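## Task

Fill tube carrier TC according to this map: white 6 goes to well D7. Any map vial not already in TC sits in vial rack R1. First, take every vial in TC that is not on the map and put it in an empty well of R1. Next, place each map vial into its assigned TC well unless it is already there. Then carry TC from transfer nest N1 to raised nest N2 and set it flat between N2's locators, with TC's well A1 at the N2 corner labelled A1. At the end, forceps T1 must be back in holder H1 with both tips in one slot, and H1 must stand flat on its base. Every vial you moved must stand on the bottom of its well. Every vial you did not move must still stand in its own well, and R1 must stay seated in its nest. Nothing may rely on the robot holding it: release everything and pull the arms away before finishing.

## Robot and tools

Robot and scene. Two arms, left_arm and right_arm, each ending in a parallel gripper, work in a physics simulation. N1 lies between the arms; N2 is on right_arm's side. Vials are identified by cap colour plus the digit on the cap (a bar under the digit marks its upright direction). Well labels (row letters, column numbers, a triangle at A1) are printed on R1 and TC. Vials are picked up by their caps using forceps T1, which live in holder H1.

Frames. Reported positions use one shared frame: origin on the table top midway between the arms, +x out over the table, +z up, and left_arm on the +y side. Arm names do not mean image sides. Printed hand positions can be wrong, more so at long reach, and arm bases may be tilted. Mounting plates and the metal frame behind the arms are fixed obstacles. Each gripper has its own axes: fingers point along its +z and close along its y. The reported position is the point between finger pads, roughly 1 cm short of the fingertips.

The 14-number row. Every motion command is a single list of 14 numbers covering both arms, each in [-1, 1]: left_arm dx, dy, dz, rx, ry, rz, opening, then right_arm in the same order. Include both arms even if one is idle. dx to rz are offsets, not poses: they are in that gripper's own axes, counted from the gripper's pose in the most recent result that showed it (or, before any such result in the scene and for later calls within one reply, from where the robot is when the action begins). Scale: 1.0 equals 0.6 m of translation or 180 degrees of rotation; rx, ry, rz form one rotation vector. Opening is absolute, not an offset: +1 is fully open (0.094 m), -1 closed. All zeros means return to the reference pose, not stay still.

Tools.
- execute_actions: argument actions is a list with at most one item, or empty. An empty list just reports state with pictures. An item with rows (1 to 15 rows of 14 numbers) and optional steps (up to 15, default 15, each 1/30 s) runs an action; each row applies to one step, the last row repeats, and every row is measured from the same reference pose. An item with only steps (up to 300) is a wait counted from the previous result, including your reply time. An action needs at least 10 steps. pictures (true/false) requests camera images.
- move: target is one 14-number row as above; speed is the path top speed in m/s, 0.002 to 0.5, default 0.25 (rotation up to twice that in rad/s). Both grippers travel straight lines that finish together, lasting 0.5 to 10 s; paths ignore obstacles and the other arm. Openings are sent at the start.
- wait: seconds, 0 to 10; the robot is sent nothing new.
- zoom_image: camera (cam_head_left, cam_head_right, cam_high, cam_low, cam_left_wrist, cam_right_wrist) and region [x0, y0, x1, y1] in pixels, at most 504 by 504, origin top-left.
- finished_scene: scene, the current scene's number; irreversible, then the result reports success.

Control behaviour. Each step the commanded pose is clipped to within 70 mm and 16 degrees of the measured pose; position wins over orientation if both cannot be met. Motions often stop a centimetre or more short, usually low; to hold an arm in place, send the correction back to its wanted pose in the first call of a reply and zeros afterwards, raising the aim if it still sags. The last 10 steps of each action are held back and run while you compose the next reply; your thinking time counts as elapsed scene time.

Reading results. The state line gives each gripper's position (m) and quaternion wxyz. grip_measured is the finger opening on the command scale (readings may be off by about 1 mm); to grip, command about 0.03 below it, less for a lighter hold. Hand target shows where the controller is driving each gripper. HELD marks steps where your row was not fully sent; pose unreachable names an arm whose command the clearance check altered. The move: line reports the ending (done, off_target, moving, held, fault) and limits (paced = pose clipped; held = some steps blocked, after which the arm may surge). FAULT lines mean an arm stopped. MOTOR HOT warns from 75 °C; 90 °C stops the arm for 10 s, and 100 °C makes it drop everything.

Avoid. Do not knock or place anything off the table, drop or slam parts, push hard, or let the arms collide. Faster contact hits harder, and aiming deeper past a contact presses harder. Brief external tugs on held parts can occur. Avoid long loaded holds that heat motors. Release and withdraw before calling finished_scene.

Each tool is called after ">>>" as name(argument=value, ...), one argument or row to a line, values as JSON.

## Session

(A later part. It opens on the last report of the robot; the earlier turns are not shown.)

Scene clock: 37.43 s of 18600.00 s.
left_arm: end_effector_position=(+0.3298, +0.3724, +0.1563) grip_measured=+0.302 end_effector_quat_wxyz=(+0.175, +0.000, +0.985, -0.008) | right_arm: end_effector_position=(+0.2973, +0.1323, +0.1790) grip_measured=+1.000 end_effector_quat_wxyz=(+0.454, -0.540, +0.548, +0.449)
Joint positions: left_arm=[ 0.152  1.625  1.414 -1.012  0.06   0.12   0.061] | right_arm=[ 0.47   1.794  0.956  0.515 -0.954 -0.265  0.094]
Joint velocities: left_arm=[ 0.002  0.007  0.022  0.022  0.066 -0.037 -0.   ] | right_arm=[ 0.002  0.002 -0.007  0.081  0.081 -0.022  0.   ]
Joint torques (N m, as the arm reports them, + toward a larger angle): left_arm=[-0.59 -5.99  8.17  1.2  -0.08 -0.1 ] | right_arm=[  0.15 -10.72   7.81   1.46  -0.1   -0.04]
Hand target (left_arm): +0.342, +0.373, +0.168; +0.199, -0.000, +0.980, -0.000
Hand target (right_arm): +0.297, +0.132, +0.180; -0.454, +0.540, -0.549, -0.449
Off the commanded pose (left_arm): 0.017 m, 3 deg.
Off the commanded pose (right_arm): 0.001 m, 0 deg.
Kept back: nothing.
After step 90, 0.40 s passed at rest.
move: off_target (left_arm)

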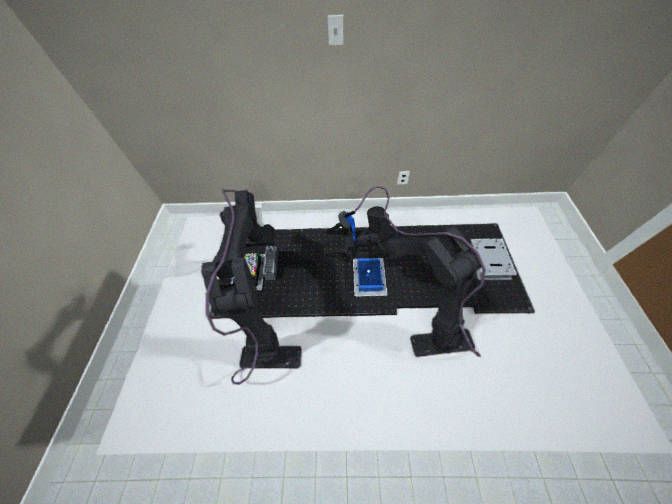

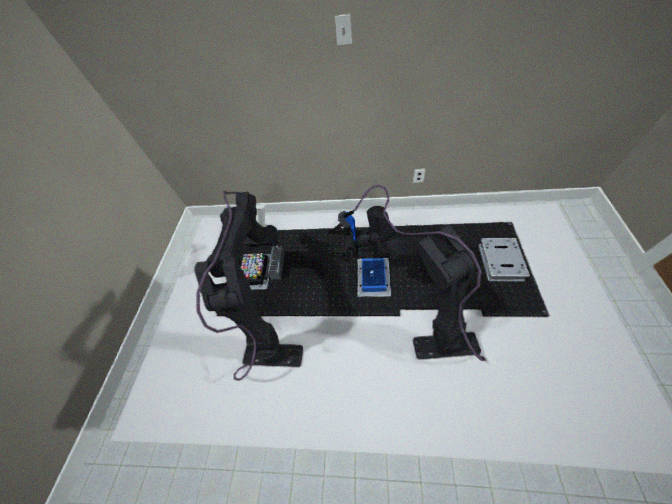

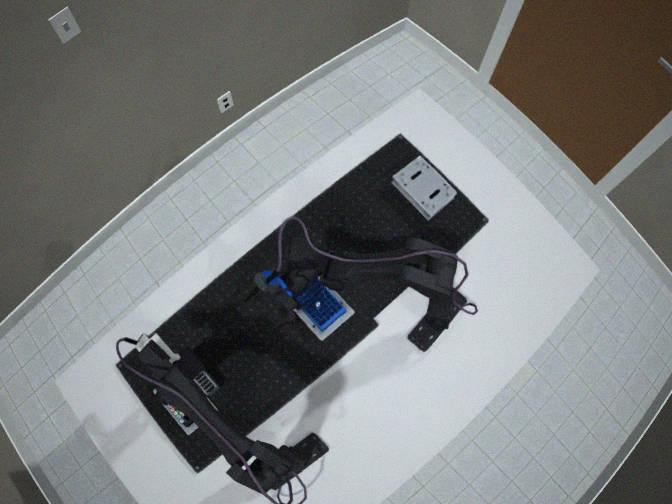

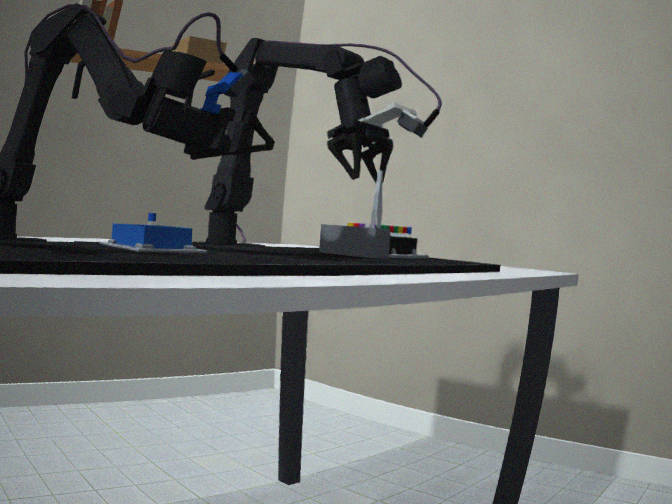

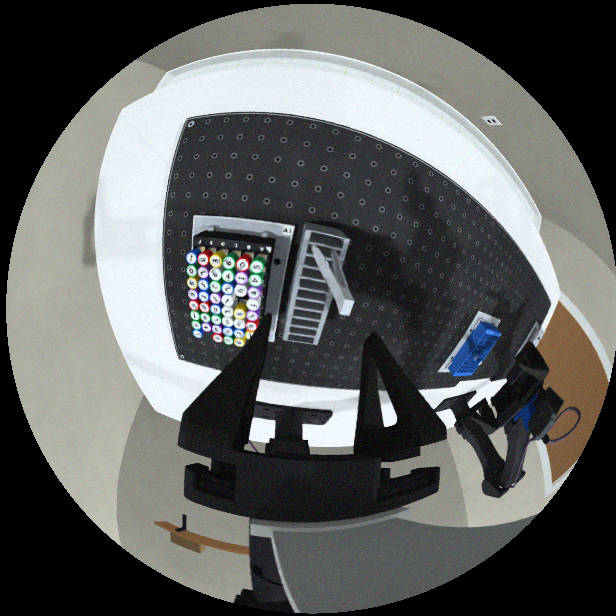

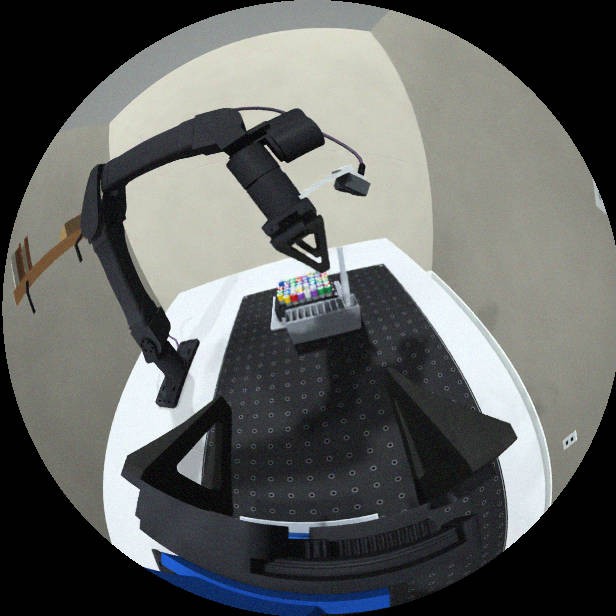

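>>> move(
  target=[-0.0453,0.002,0.070,-0.01,-0.0155,0.002,0.0, -0.002,0,0,0,0,0,1],
  speed=0.1,
)

>>> zoom_image(
  camera="cam_right_wrist",
  region=[250, 190, 410, 350],
)

>>> zoom_image(
  camera="cam_left_wrist",
  region=[220, 230, 440, 470],
)

Scene clock: 41.50 s of 18600.00 s.
left_arm: end_effector_position=(+0.3677, +0.3737, +0.1297) grip_measured=+0.002 end_effector_quat_wxyz=(+0.195, +0.001, +0.981, +0.004) | right_arm: end_effector_position=(+0.2973, +0.1323, +0.1790) grip_measured=+1.000 end_effector_quat_wxyz=(+0.455, -0.540, +0.548, +0.449)
Joint positions: left_arm=[ 0.133  1.733  1.414 -0.861  0.035  0.106  0.047] | right_arm=[ 0.47   1.794  0.956  0.515 -0.954 -0.265  0.094]
Joint velocities: left_arm=[-0.012  0.022 -0.012  0.066 -0.095 -0.037  0.   ] | right_arm=[-0.007 -0.022  0.012 -0.051 -0.095 -0.022  0.   ]
Joint torques (N m, as the arm reports them, + toward a larger angle): left_arm=[-0.58 -6.96  4.67  1.28 -0.07 -0.09] | right_arm=[  0.09 -10.63   7.72   1.5   -0.14  -0.03]
Hand target (left_arm): +0.370, +0.373, +0.126; +0.199, -0.000, +0.980, +0.008
Hand target (right_arm): +0.297, +0.132, +0.180; -0.454, +0.540, -0.548, -0.449
Off the commanded pose (left_arm): 0.004 m, 1 deg.
Off the commanded pose (right_arm): 0.001 m, 0 deg.
Kept back: nothing.
After step 90, 0.03 s passed at rest.
move: done

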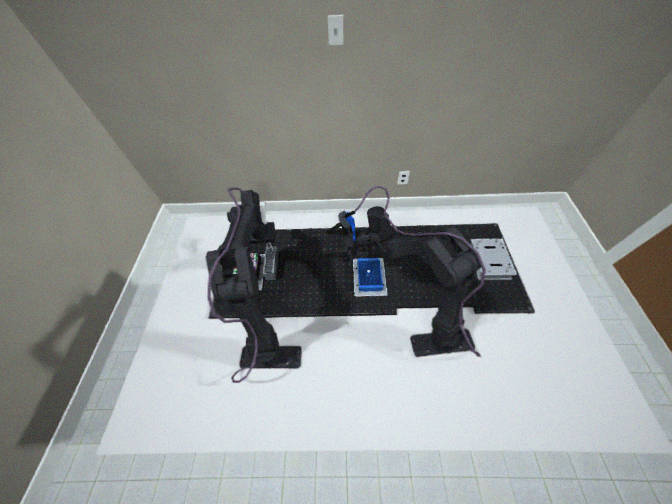

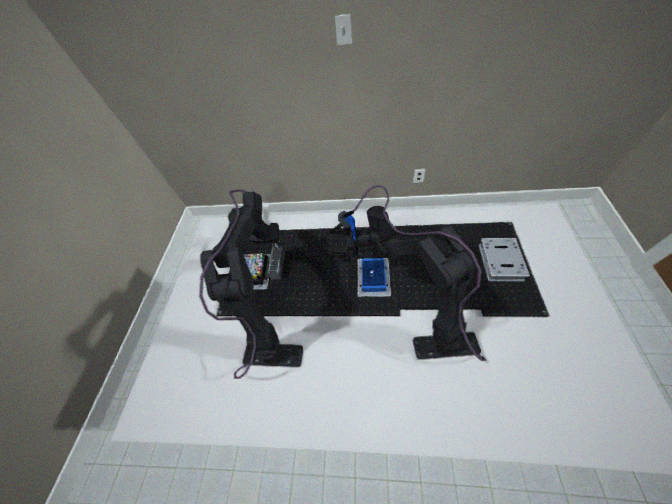

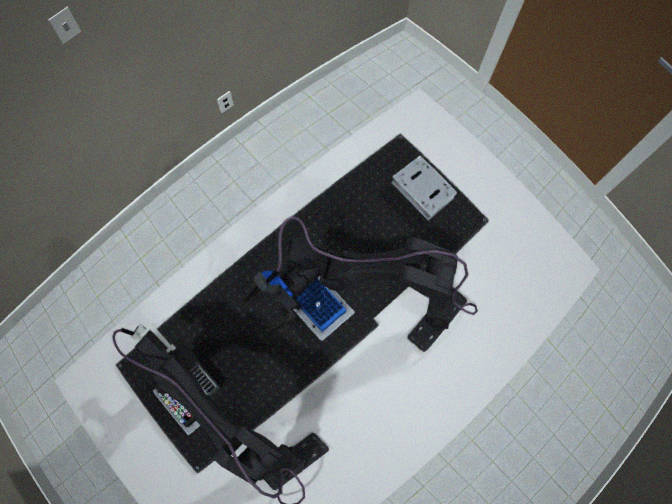

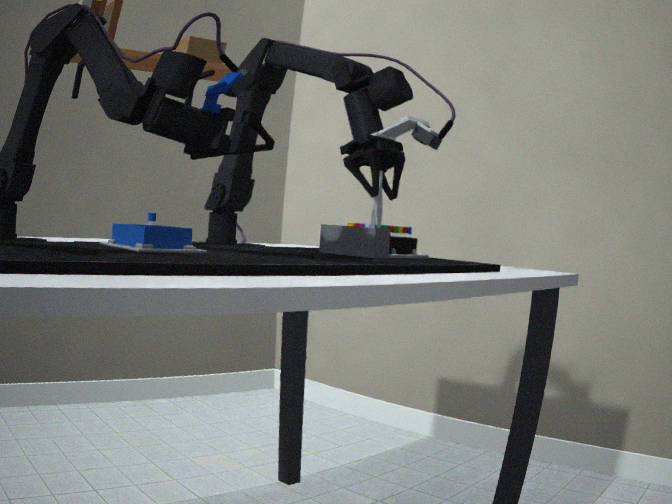

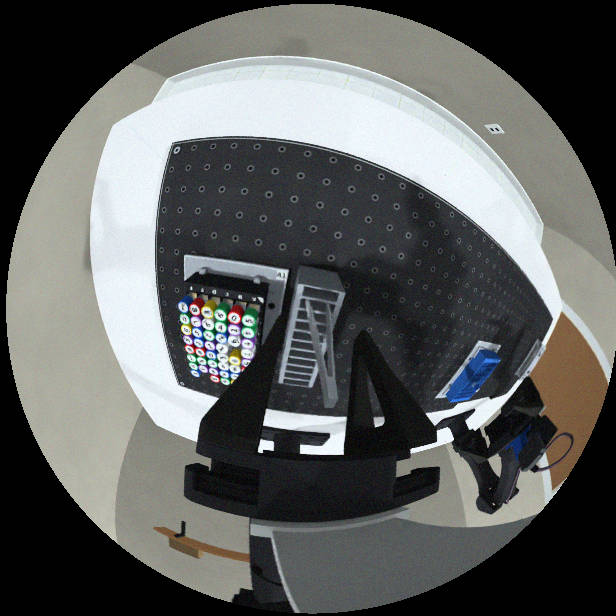

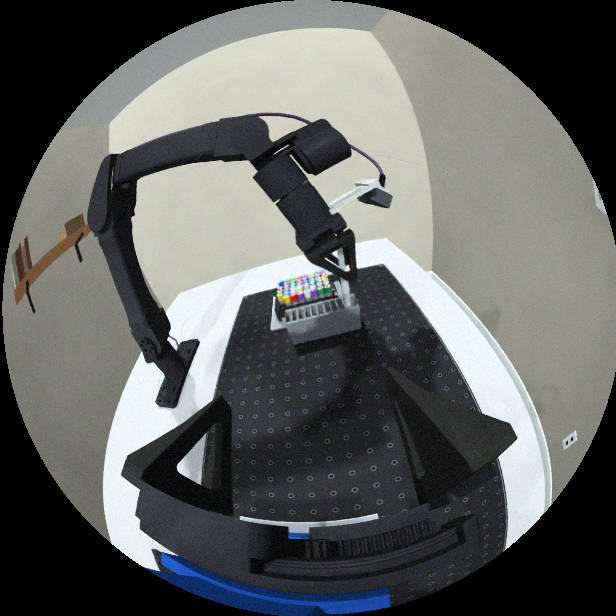

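Region (250, 190, 410, 350) of cam_right_wrist's 616x616 image, scaled by 3.150, with more detail than that image has.

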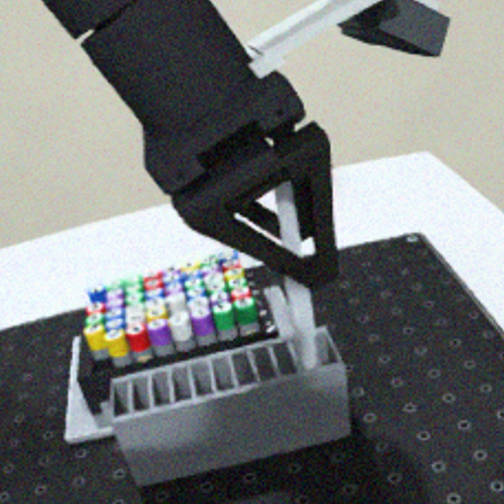

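Region (220, 230, 440, 470) of cam_left_wrist's 616x616 image, scaled by 2.100, with more detail than that image has; it fills the left 462 columns of this view, and the rest is white.

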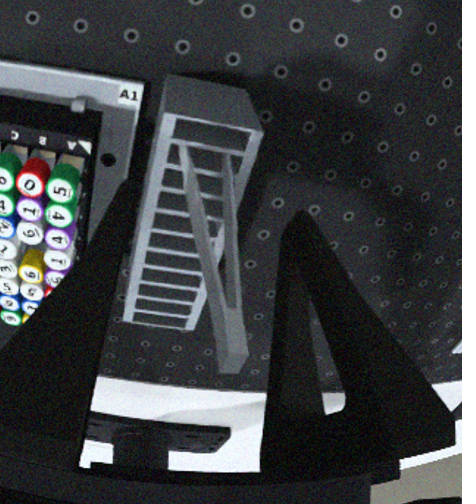

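>>> move(
  target=[0.026,-0.002,0.0235,0,-0.0026,0,-0.36, -0.002,0,0,0,0,0,1],
  speed=0.06,
)

>>> zoom_image(
  camera="cam_right_wrist",
  region=[270, 210, 400, 340],
)

>>> zoom_image(
  camera="cam_left_wrist",
  region=[240, 250, 420, 470],
)

Scene clock: 43.43 s of 18600.00 s.
left_arm: end_effector_position=(+0.3555, +0.3725, +0.1037) grip_measured=-0.358 end_effector_quat_wxyz=(+0.182, +0.001, +0.983, +0.002) | right_arm: end_effector_position=(+0.2973, +0.1323, +0.1791) grip_measured=+1.000 end_effector_quat_wxyz=(+0.455, -0.540, +0.548, +0.449)
Joint positions: left_arm=[ 0.133  1.723  1.308 -0.793  0.035  0.106  0.03 ] | right_arm=[ 0.47   1.794  0.956  0.515 -0.954 -0.265  0.094]
Joint velocities: left_arm=[-0.007 -0.002 -0.002  0.081 -0.037  0.007  0.   ] | right_arm=[-0.002 -0.002 -0.012  0.051 -0.007 -0.037  0.   ]
Joint torques (N m, as the arm reports them, + toward a larger angle): left_arm=[-0.03 -8.51  5.02  1.23  0.04 -0.01] | right_arm=[  0.1  -10.63   7.81   1.51  -0.11  -0.02]
Hand target (left_arm): +0.359, +0.372, +0.111; +0.199, +0.001, +0.980, +0.004
Hand target (right_arm): +0.297, +0.132, +0.180; -0.455, +0.540, -0.548, -0.449
Off the commanded pose (left_arm): 0.008 m, 2 deg.
Off the commanded pose (right_arm): 0.001 m, 0 deg.
Kept back: nothing.
move: done

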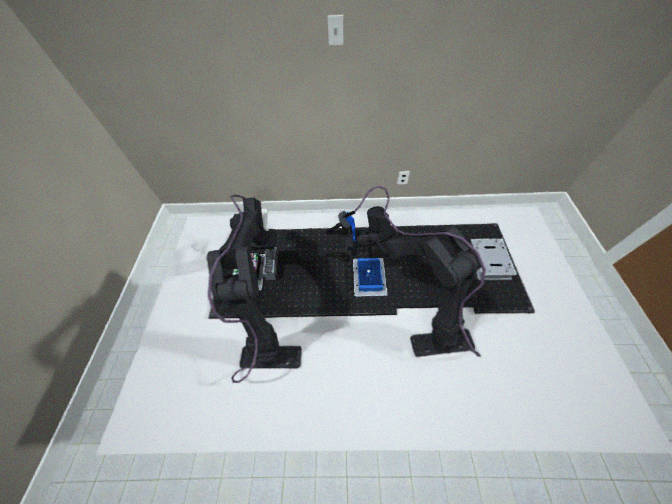

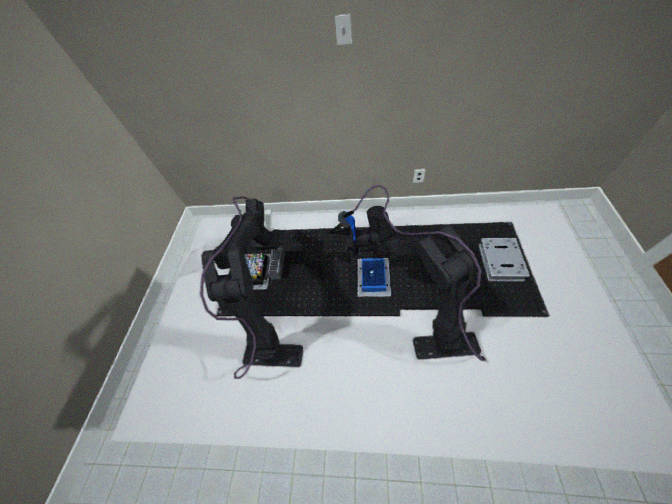

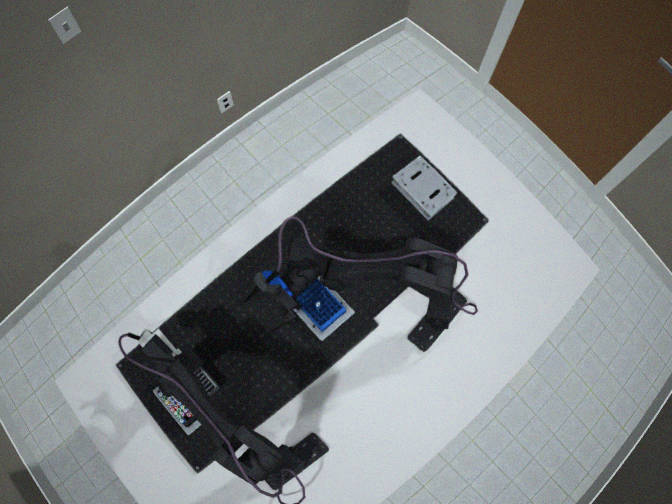

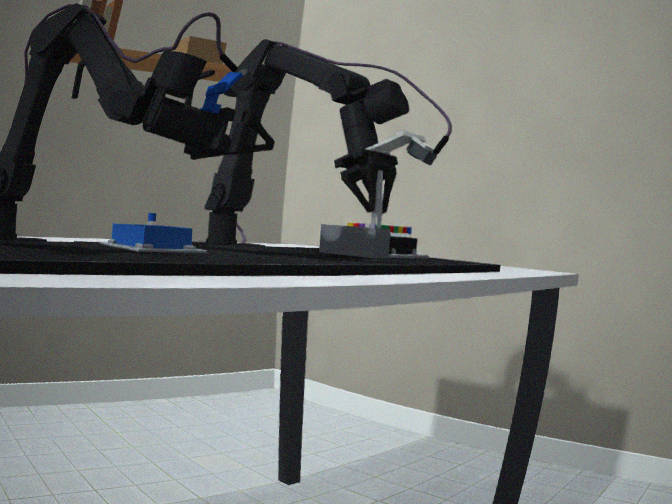

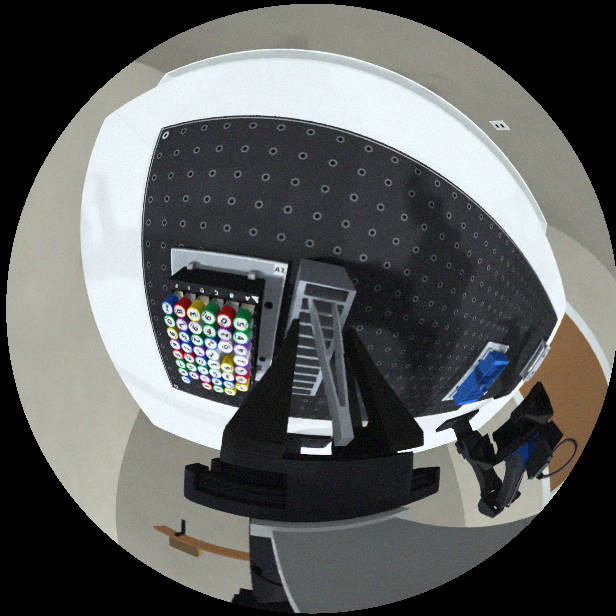

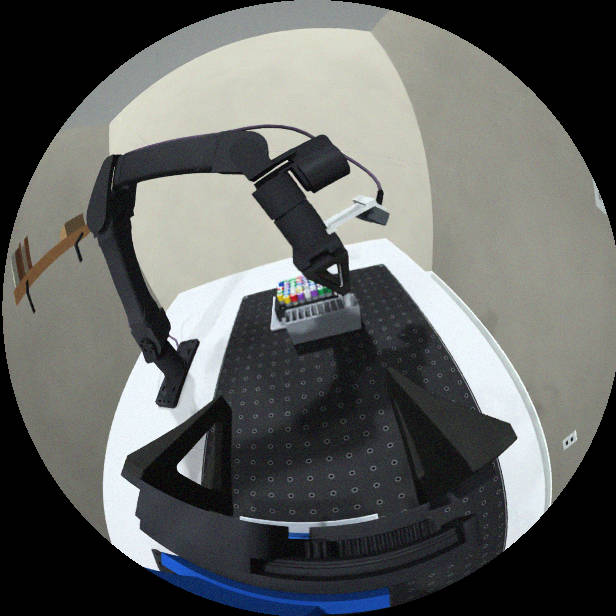

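Region (270, 210, 400, 340) of cam_right_wrist's 616x616 image, scaled by 3.877, with more detail than that image has.

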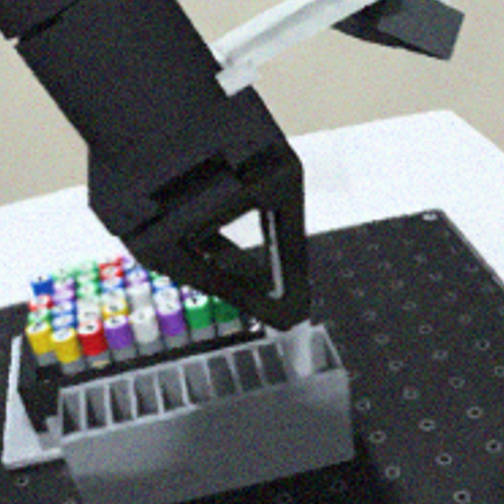

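Region (240, 250, 420, 470) of cam_left_wrist's 616x616 image, scaled by 2.291, with more detail than that image has; it fills the left 412 columns of this view, and the rest is white.

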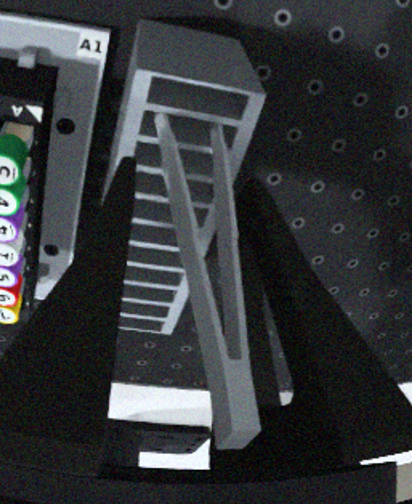

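>>> move(
  target=[-0.0098,-0.001,-0.0093,0,-0.011,0,-0.70, -0.002,0,0,0,0,0,1],
  speed=0.05,
)

>>> zoom_image(
  camera="cam_left_wrist",
  region=[260, 260, 400, 400],
)

>>> zoom_image(
  camera="cam_low",
  region=[310, 110, 440, 270],
)

Scene clock: 45.83 s of 18600.00 s.
left_arm: end_effector_position=(+0.3557, +0.3725, +0.1038) grip_measured=-0.698 end_effector_quat_wxyz=(+0.182, +0.001, +0.983, +0.002) | right_arm: end_effector_position=(+0.2973, +0.1323, +0.1792) grip_measured=+1.000 end_effector_quat_wxyz=(+0.455, -0.540, +0.548, +0.449)
Joint positions: left_arm=[ 0.133  1.723  1.308 -0.792  0.035  0.106  0.014] | right_arm=[ 0.47   1.794  0.956  0.516 -0.954 -0.265  0.094]
Joint velocities: left_arm=[-0.007 -0.007 -0.002  0.007 -0.007  0.007  0.001] | right_arm=[ 0.002  0.007 -0.007  0.051 -0.022 -0.022  0.   ]
Joint torques (N m, as the arm reports them, + toward a larger angle): left_arm=[-0.09 -8.34  5.36  1.19  0.08 -0.03] | right_arm=[  0.11 -10.6    7.78   1.52  -0.12  -0.02]
Hand target (left_arm): +0.359, +0.372, +0.111; +0.198, +0.001, +0.980, +0.003
Hand target (right_arm): +0.297, +0.133, +0.180; -0.455, +0.540, -0.548, -0.449
Off the commanded pose (left_arm): 0.008 m, 2 deg.
Off the commanded pose (right_arm): 0.001 m, 0 deg.
Kept back: nothing.
move: done

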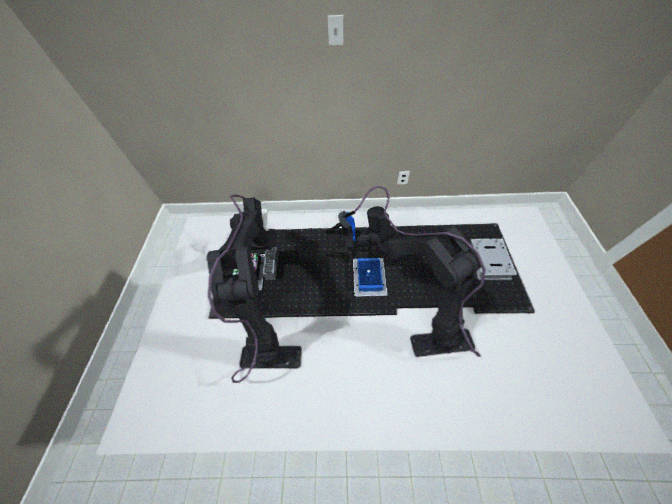

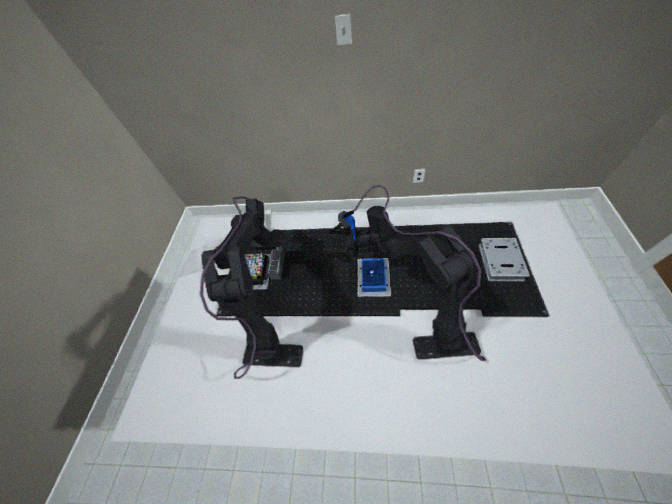

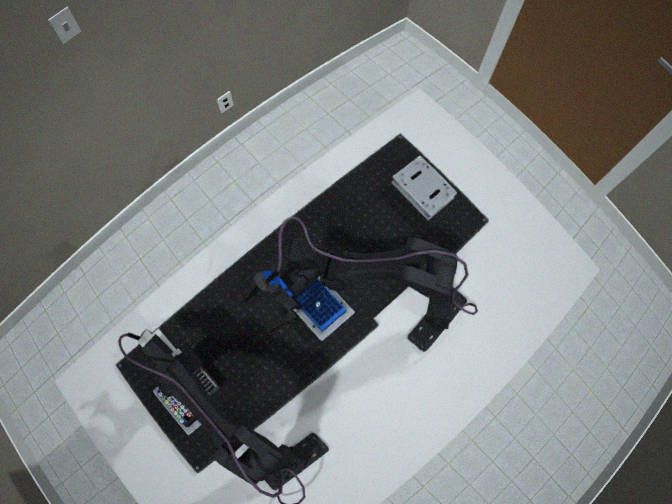

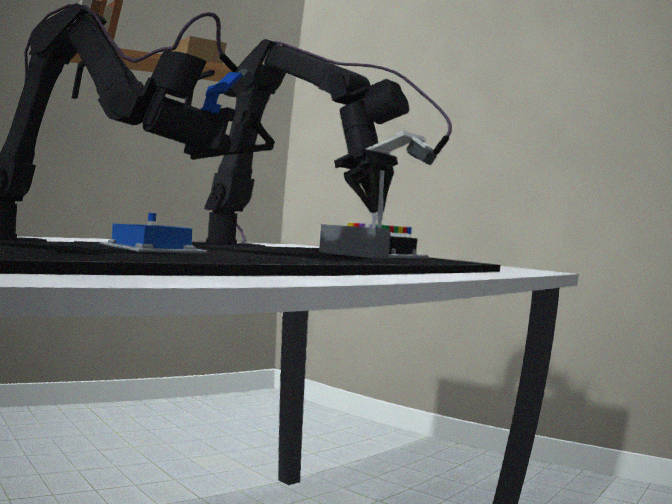

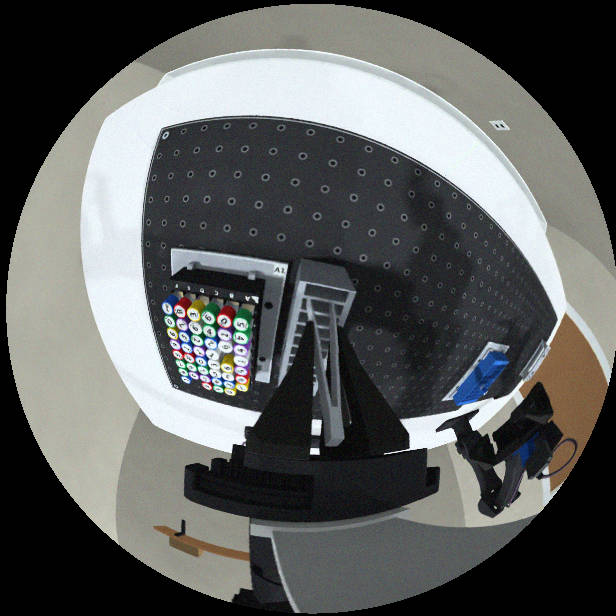

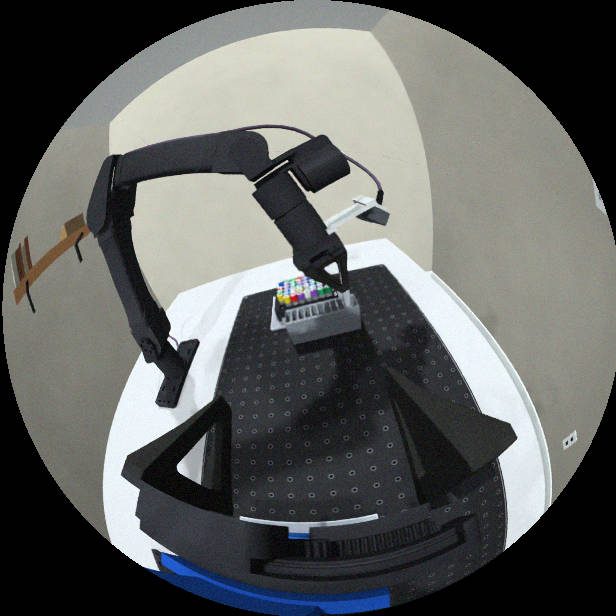

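Region (260, 260, 400, 400) of cam_left_wrist's 616x616 image, scaled by 3.600, with more detail than that image has.

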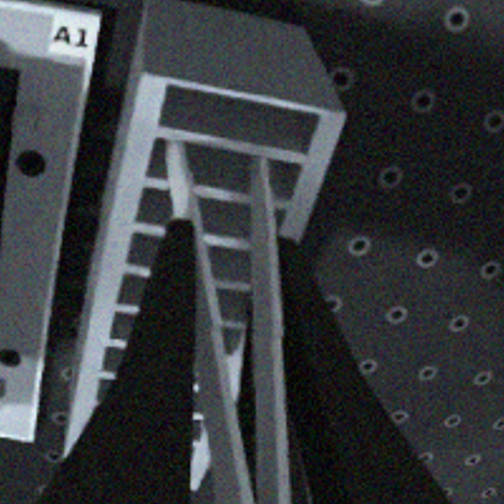

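Region (310, 110, 440, 270) of cam_low's 672x504 image, scaled by 3.150, with more detail than that image has; it fills the left 410 columns of this view, and the rest is white.

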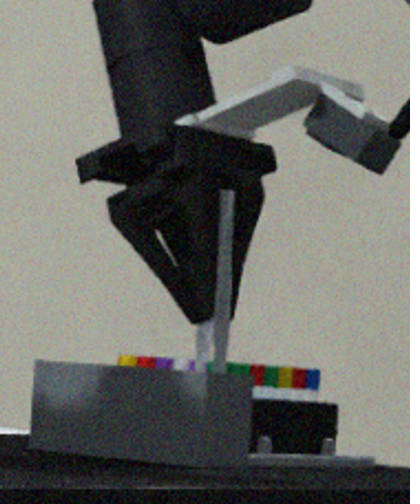

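>>> execute_actions(
  actions=[
    {"rows": [
[-0.012,-0.002,-0.011,0,-0.012,0,-0.74, -0.002,0,0,0,0,0,1],
[-0.016,-0.002,-0.015,0,-0.013,0,-0.78, -0.002,0,0,0,0,0,1],
[-0.020,-0.002,-0.018,0,-0.014,0,-0.78, -0.002,0,0,0,0,0,1],
[-0.0233,-0.002,-0.0215,0,-0.0153,0,-0.78, -0.002,0,0,0,0,0,1],
[-0.0233,-0.002,-0.0215,0,-0.0153,0,-0.78, -0.002,0,0,0,0,0,1],
[-0.0245,-0.002,-0.0246,0,-0.0153,0,-0.78, -0.002,0,0,0,0,0,1],
[-0.0257,-0.002,-0.0277,0,-0.0153,0,-0.78, -0.002,0,0,0,0,0,1],
[-0.0269,-0.002,-0.0309,0,-0.0153,0,-0.78, -0.002,0,0,0,0,0,1],
[-0.0281,-0.002,-0.034,0,-0.0153,0,-0.78, -0.002,0,0,0,0,0,1],
[-0.0293,-0.002,-0.0371,0,-0.0153,0,-0.78, -0.002,0,0,0,0,0,1],
[-0.0305,-0.002,-0.0402,0,-0.0153,0,-0.78, -0.002,0,0,0,0,0,1],
[-0.0317,-0.002,-0.0433,0,-0.0153,0,-0.78, -0.002,0,0,0,0,0,1],
[-0.0329,-0.002,-0.0465,0,-0.0153,0,-0.78, -0.002,0,0,0,0,0,1],
[-0.0341,-0.002,-0.0496,0,-0.0153,0,-0.78, -0.002,0,0,0,0,0,1],
[-0.0353,-0.002,-0.0527,0,-0.0153,0,-0.78, -0.002,0,0,0,0,0,1]
], "steps": 15},
  ],
)

>>> wait(
  seconds=0.3,
)

Scene clock: 48.87 s of 18600.00 s.
left_arm: end_effector_position=(+0.3557, +0.3725, +0.1038) grip_measured=-0.777 end_effector_quat_wxyz=(+0.182, +0.001, +0.983, +0.002) | right_arm: end_effector_position=(+0.2973, +0.1323, +0.1792) grip_measured=+1.000 end_effector_quat_wxyz=(+0.455, -0.540, +0.548, +0.449)
Joint positions: left_arm=[ 0.133  1.723  1.308 -0.792  0.035  0.106  0.01 ] | right_arm=[ 0.47   1.794  0.956  0.516 -0.954 -0.265  0.094]
Joint velocities: left_arm=[ 0.002 -0.007 -0.012  0.051 -0.066  0.037 -0.001] | right_arm=[ 0.012 -0.007  0.002 -0.022 -0.007  0.007  0.   ]
Joint torques (N m, as the arm reports them, + toward a larger angle): left_arm=[-0.24 -8.24  8.04  1.    0.06 -0.08] | right_arm=[  0.13 -10.64   7.72   1.51  -0.12  -0.03]
Steps of this call (steps 1 to 86: nothing new was sent; steps 87 to 91: the first 5 steps of this action). Readings (end_effector_position):
87: left_arm (+0.3557, +0.3725, +0.1038) | right_arm (+0.2973, +0.1323, +0.1792)
88: left_arm (+0.3557, +0.3725, +0.1038) | right_arm (+0.2973, +0.1323, +0.1792)
90: left_arm (+0.3557, +0.3725, +0.1038) | right_arm (+0.2973, +0.1323, +0.1792)
91: the state above

Scene clock: 49.50 s of 18600.00 s.
left_arm: end_effector_position=(+0.3609, +0.3731, +0.1241) grip_measured=-0.778 end_effector_quat_wxyz=(+0.190, +0.001, +0.982, +0.003) | right_arm: end_effector_position=(+0.2973, +0.1323, +0.1792) grip_measured=+1.000 end_effector_quat_wxyz=(+0.455, -0.540, +0.548, +0.449)
Joint positions: left_arm=[ 0.133  1.718  1.378 -0.85   0.035  0.106  0.01 ] | right_arm=[ 0.47   1.794  0.956  0.516 -0.954 -0.265  0.094]
Joint velocities: left_arm=[ 0.007  0.002  0.007 -0.051 -0.022  0.037 -0.001] | right_arm=[-0.032  0.002 -0.002  0.037 -0.022  0.007  0.   ]
Joint torques (N m, as the arm reports them, + toward a larger angle): left_arm=[-0.21 -8.52  8.01  0.93  0.09 -0.06] | right_arm=[  0.09 -10.61   7.75   1.5   -0.13  -0.03]
Hand target (left_arm): +0.364, +0.372, +0.140; +0.206, +0.001, +0.979, +0.003
Hand target (right_arm): +0.297, +0.133, +0.180; -0.455, +0.540, -0.548, -0.449
Off the commanded pose (left_arm): 0.017 m, 2 deg.
Off the commanded pose (right_arm): 0.001 m, 0 deg.
Kept back: nothing.
Steps of this call (steps 1 to 10: the last 10 steps of your previous action; steps 11 to 19: nothing new was sent). Readings (end_effector_position):
1: left_arm (+0.3557, +0.3725, +0.1038) | right_arm (+0.2973, +0.1323, +0.1792)
2: left_arm (+0.3558, +0.3725, +0.1043) | right_arm (+0.2973, +0.1323, +0.1792)
4: left_arm (+0.3564, +0.3726, +0.1065) | right_arm (+0.2973, +0.1323, +0.1792)
8: left_arm (+0.3595, +0.3729, +0.1145) | right_arm (+0.2973, +0.1323, +0.1792)
19: the state above

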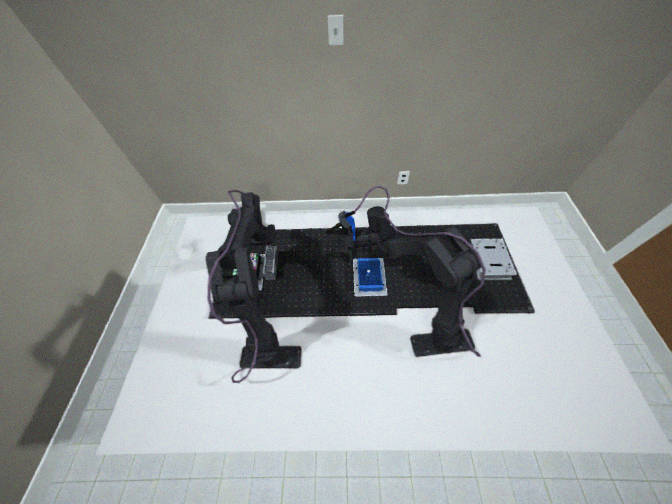

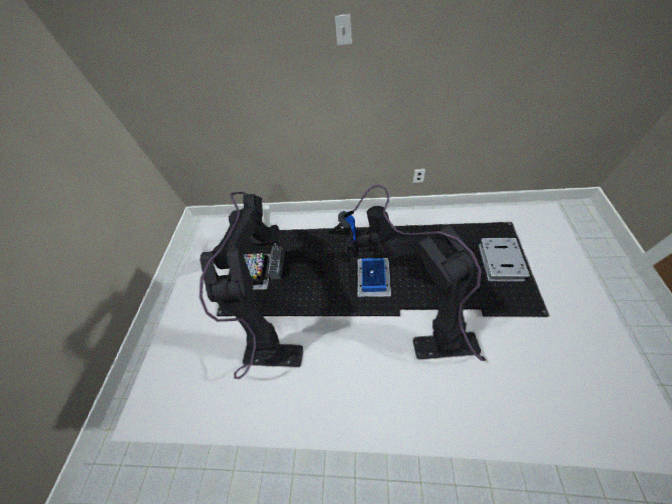

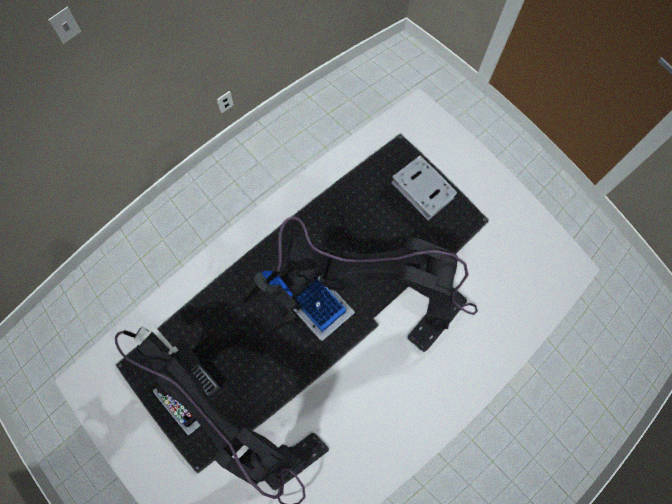

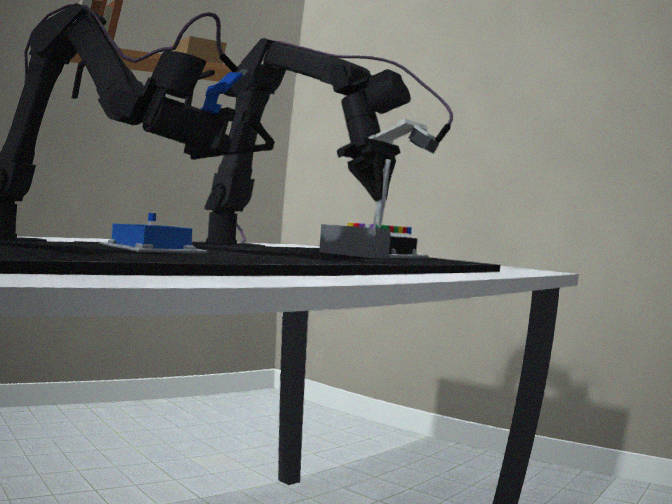

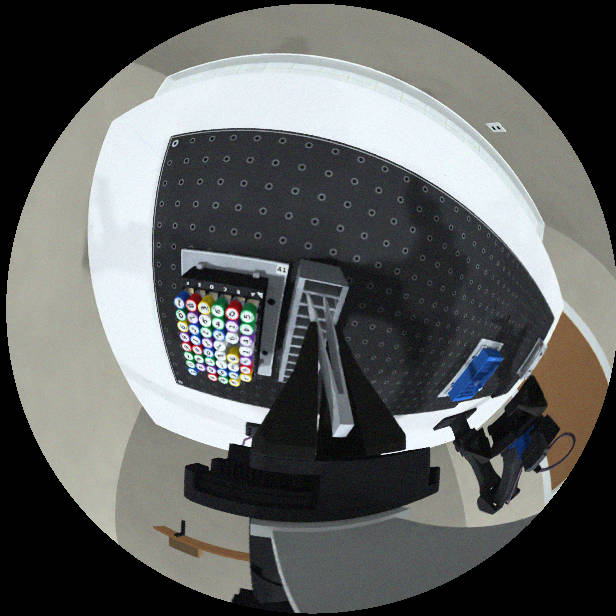

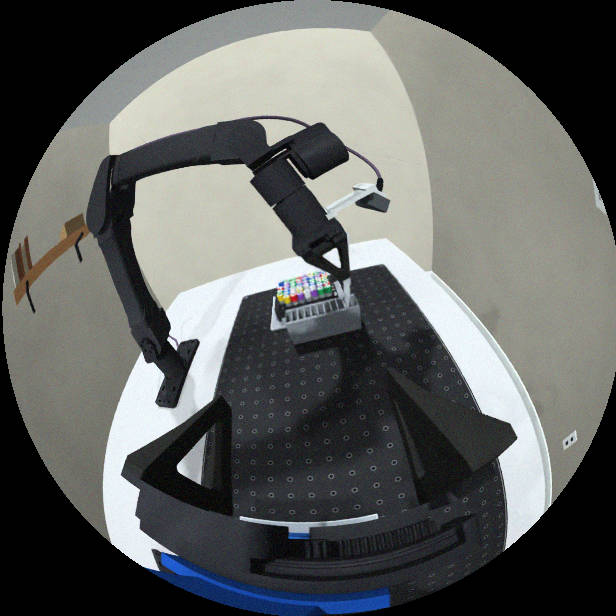

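>>> zoom_image(
  camera="cam_right_wrist",
  region=[290, 210, 400, 330],
)

>>> zoom_image(
  camera="cam_left_wrist",
  region=[260, 260, 400, 460],
)

Region (290, 210, 400, 330) of cam_right_wrist's 616x616 image, scaled by 4.200, with more detail than that image has; it fills the left 462 columns of this view, and the rest is white.

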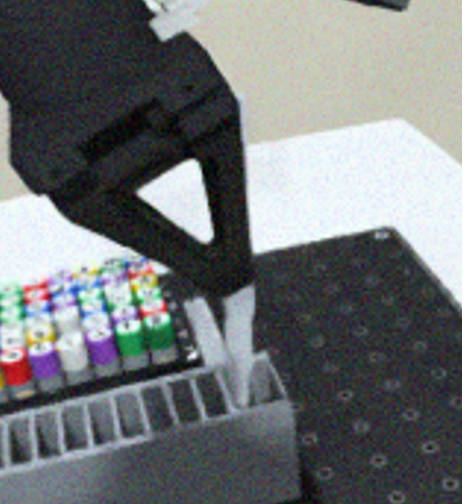

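Region (260, 260, 400, 460) of cam_left_wrist's 616x616 image, scaled by 2.520, with more detail than that image has; it fills the left 353 columns of this view, and the rest is white.

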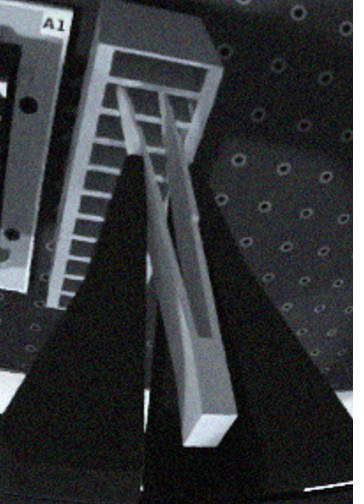

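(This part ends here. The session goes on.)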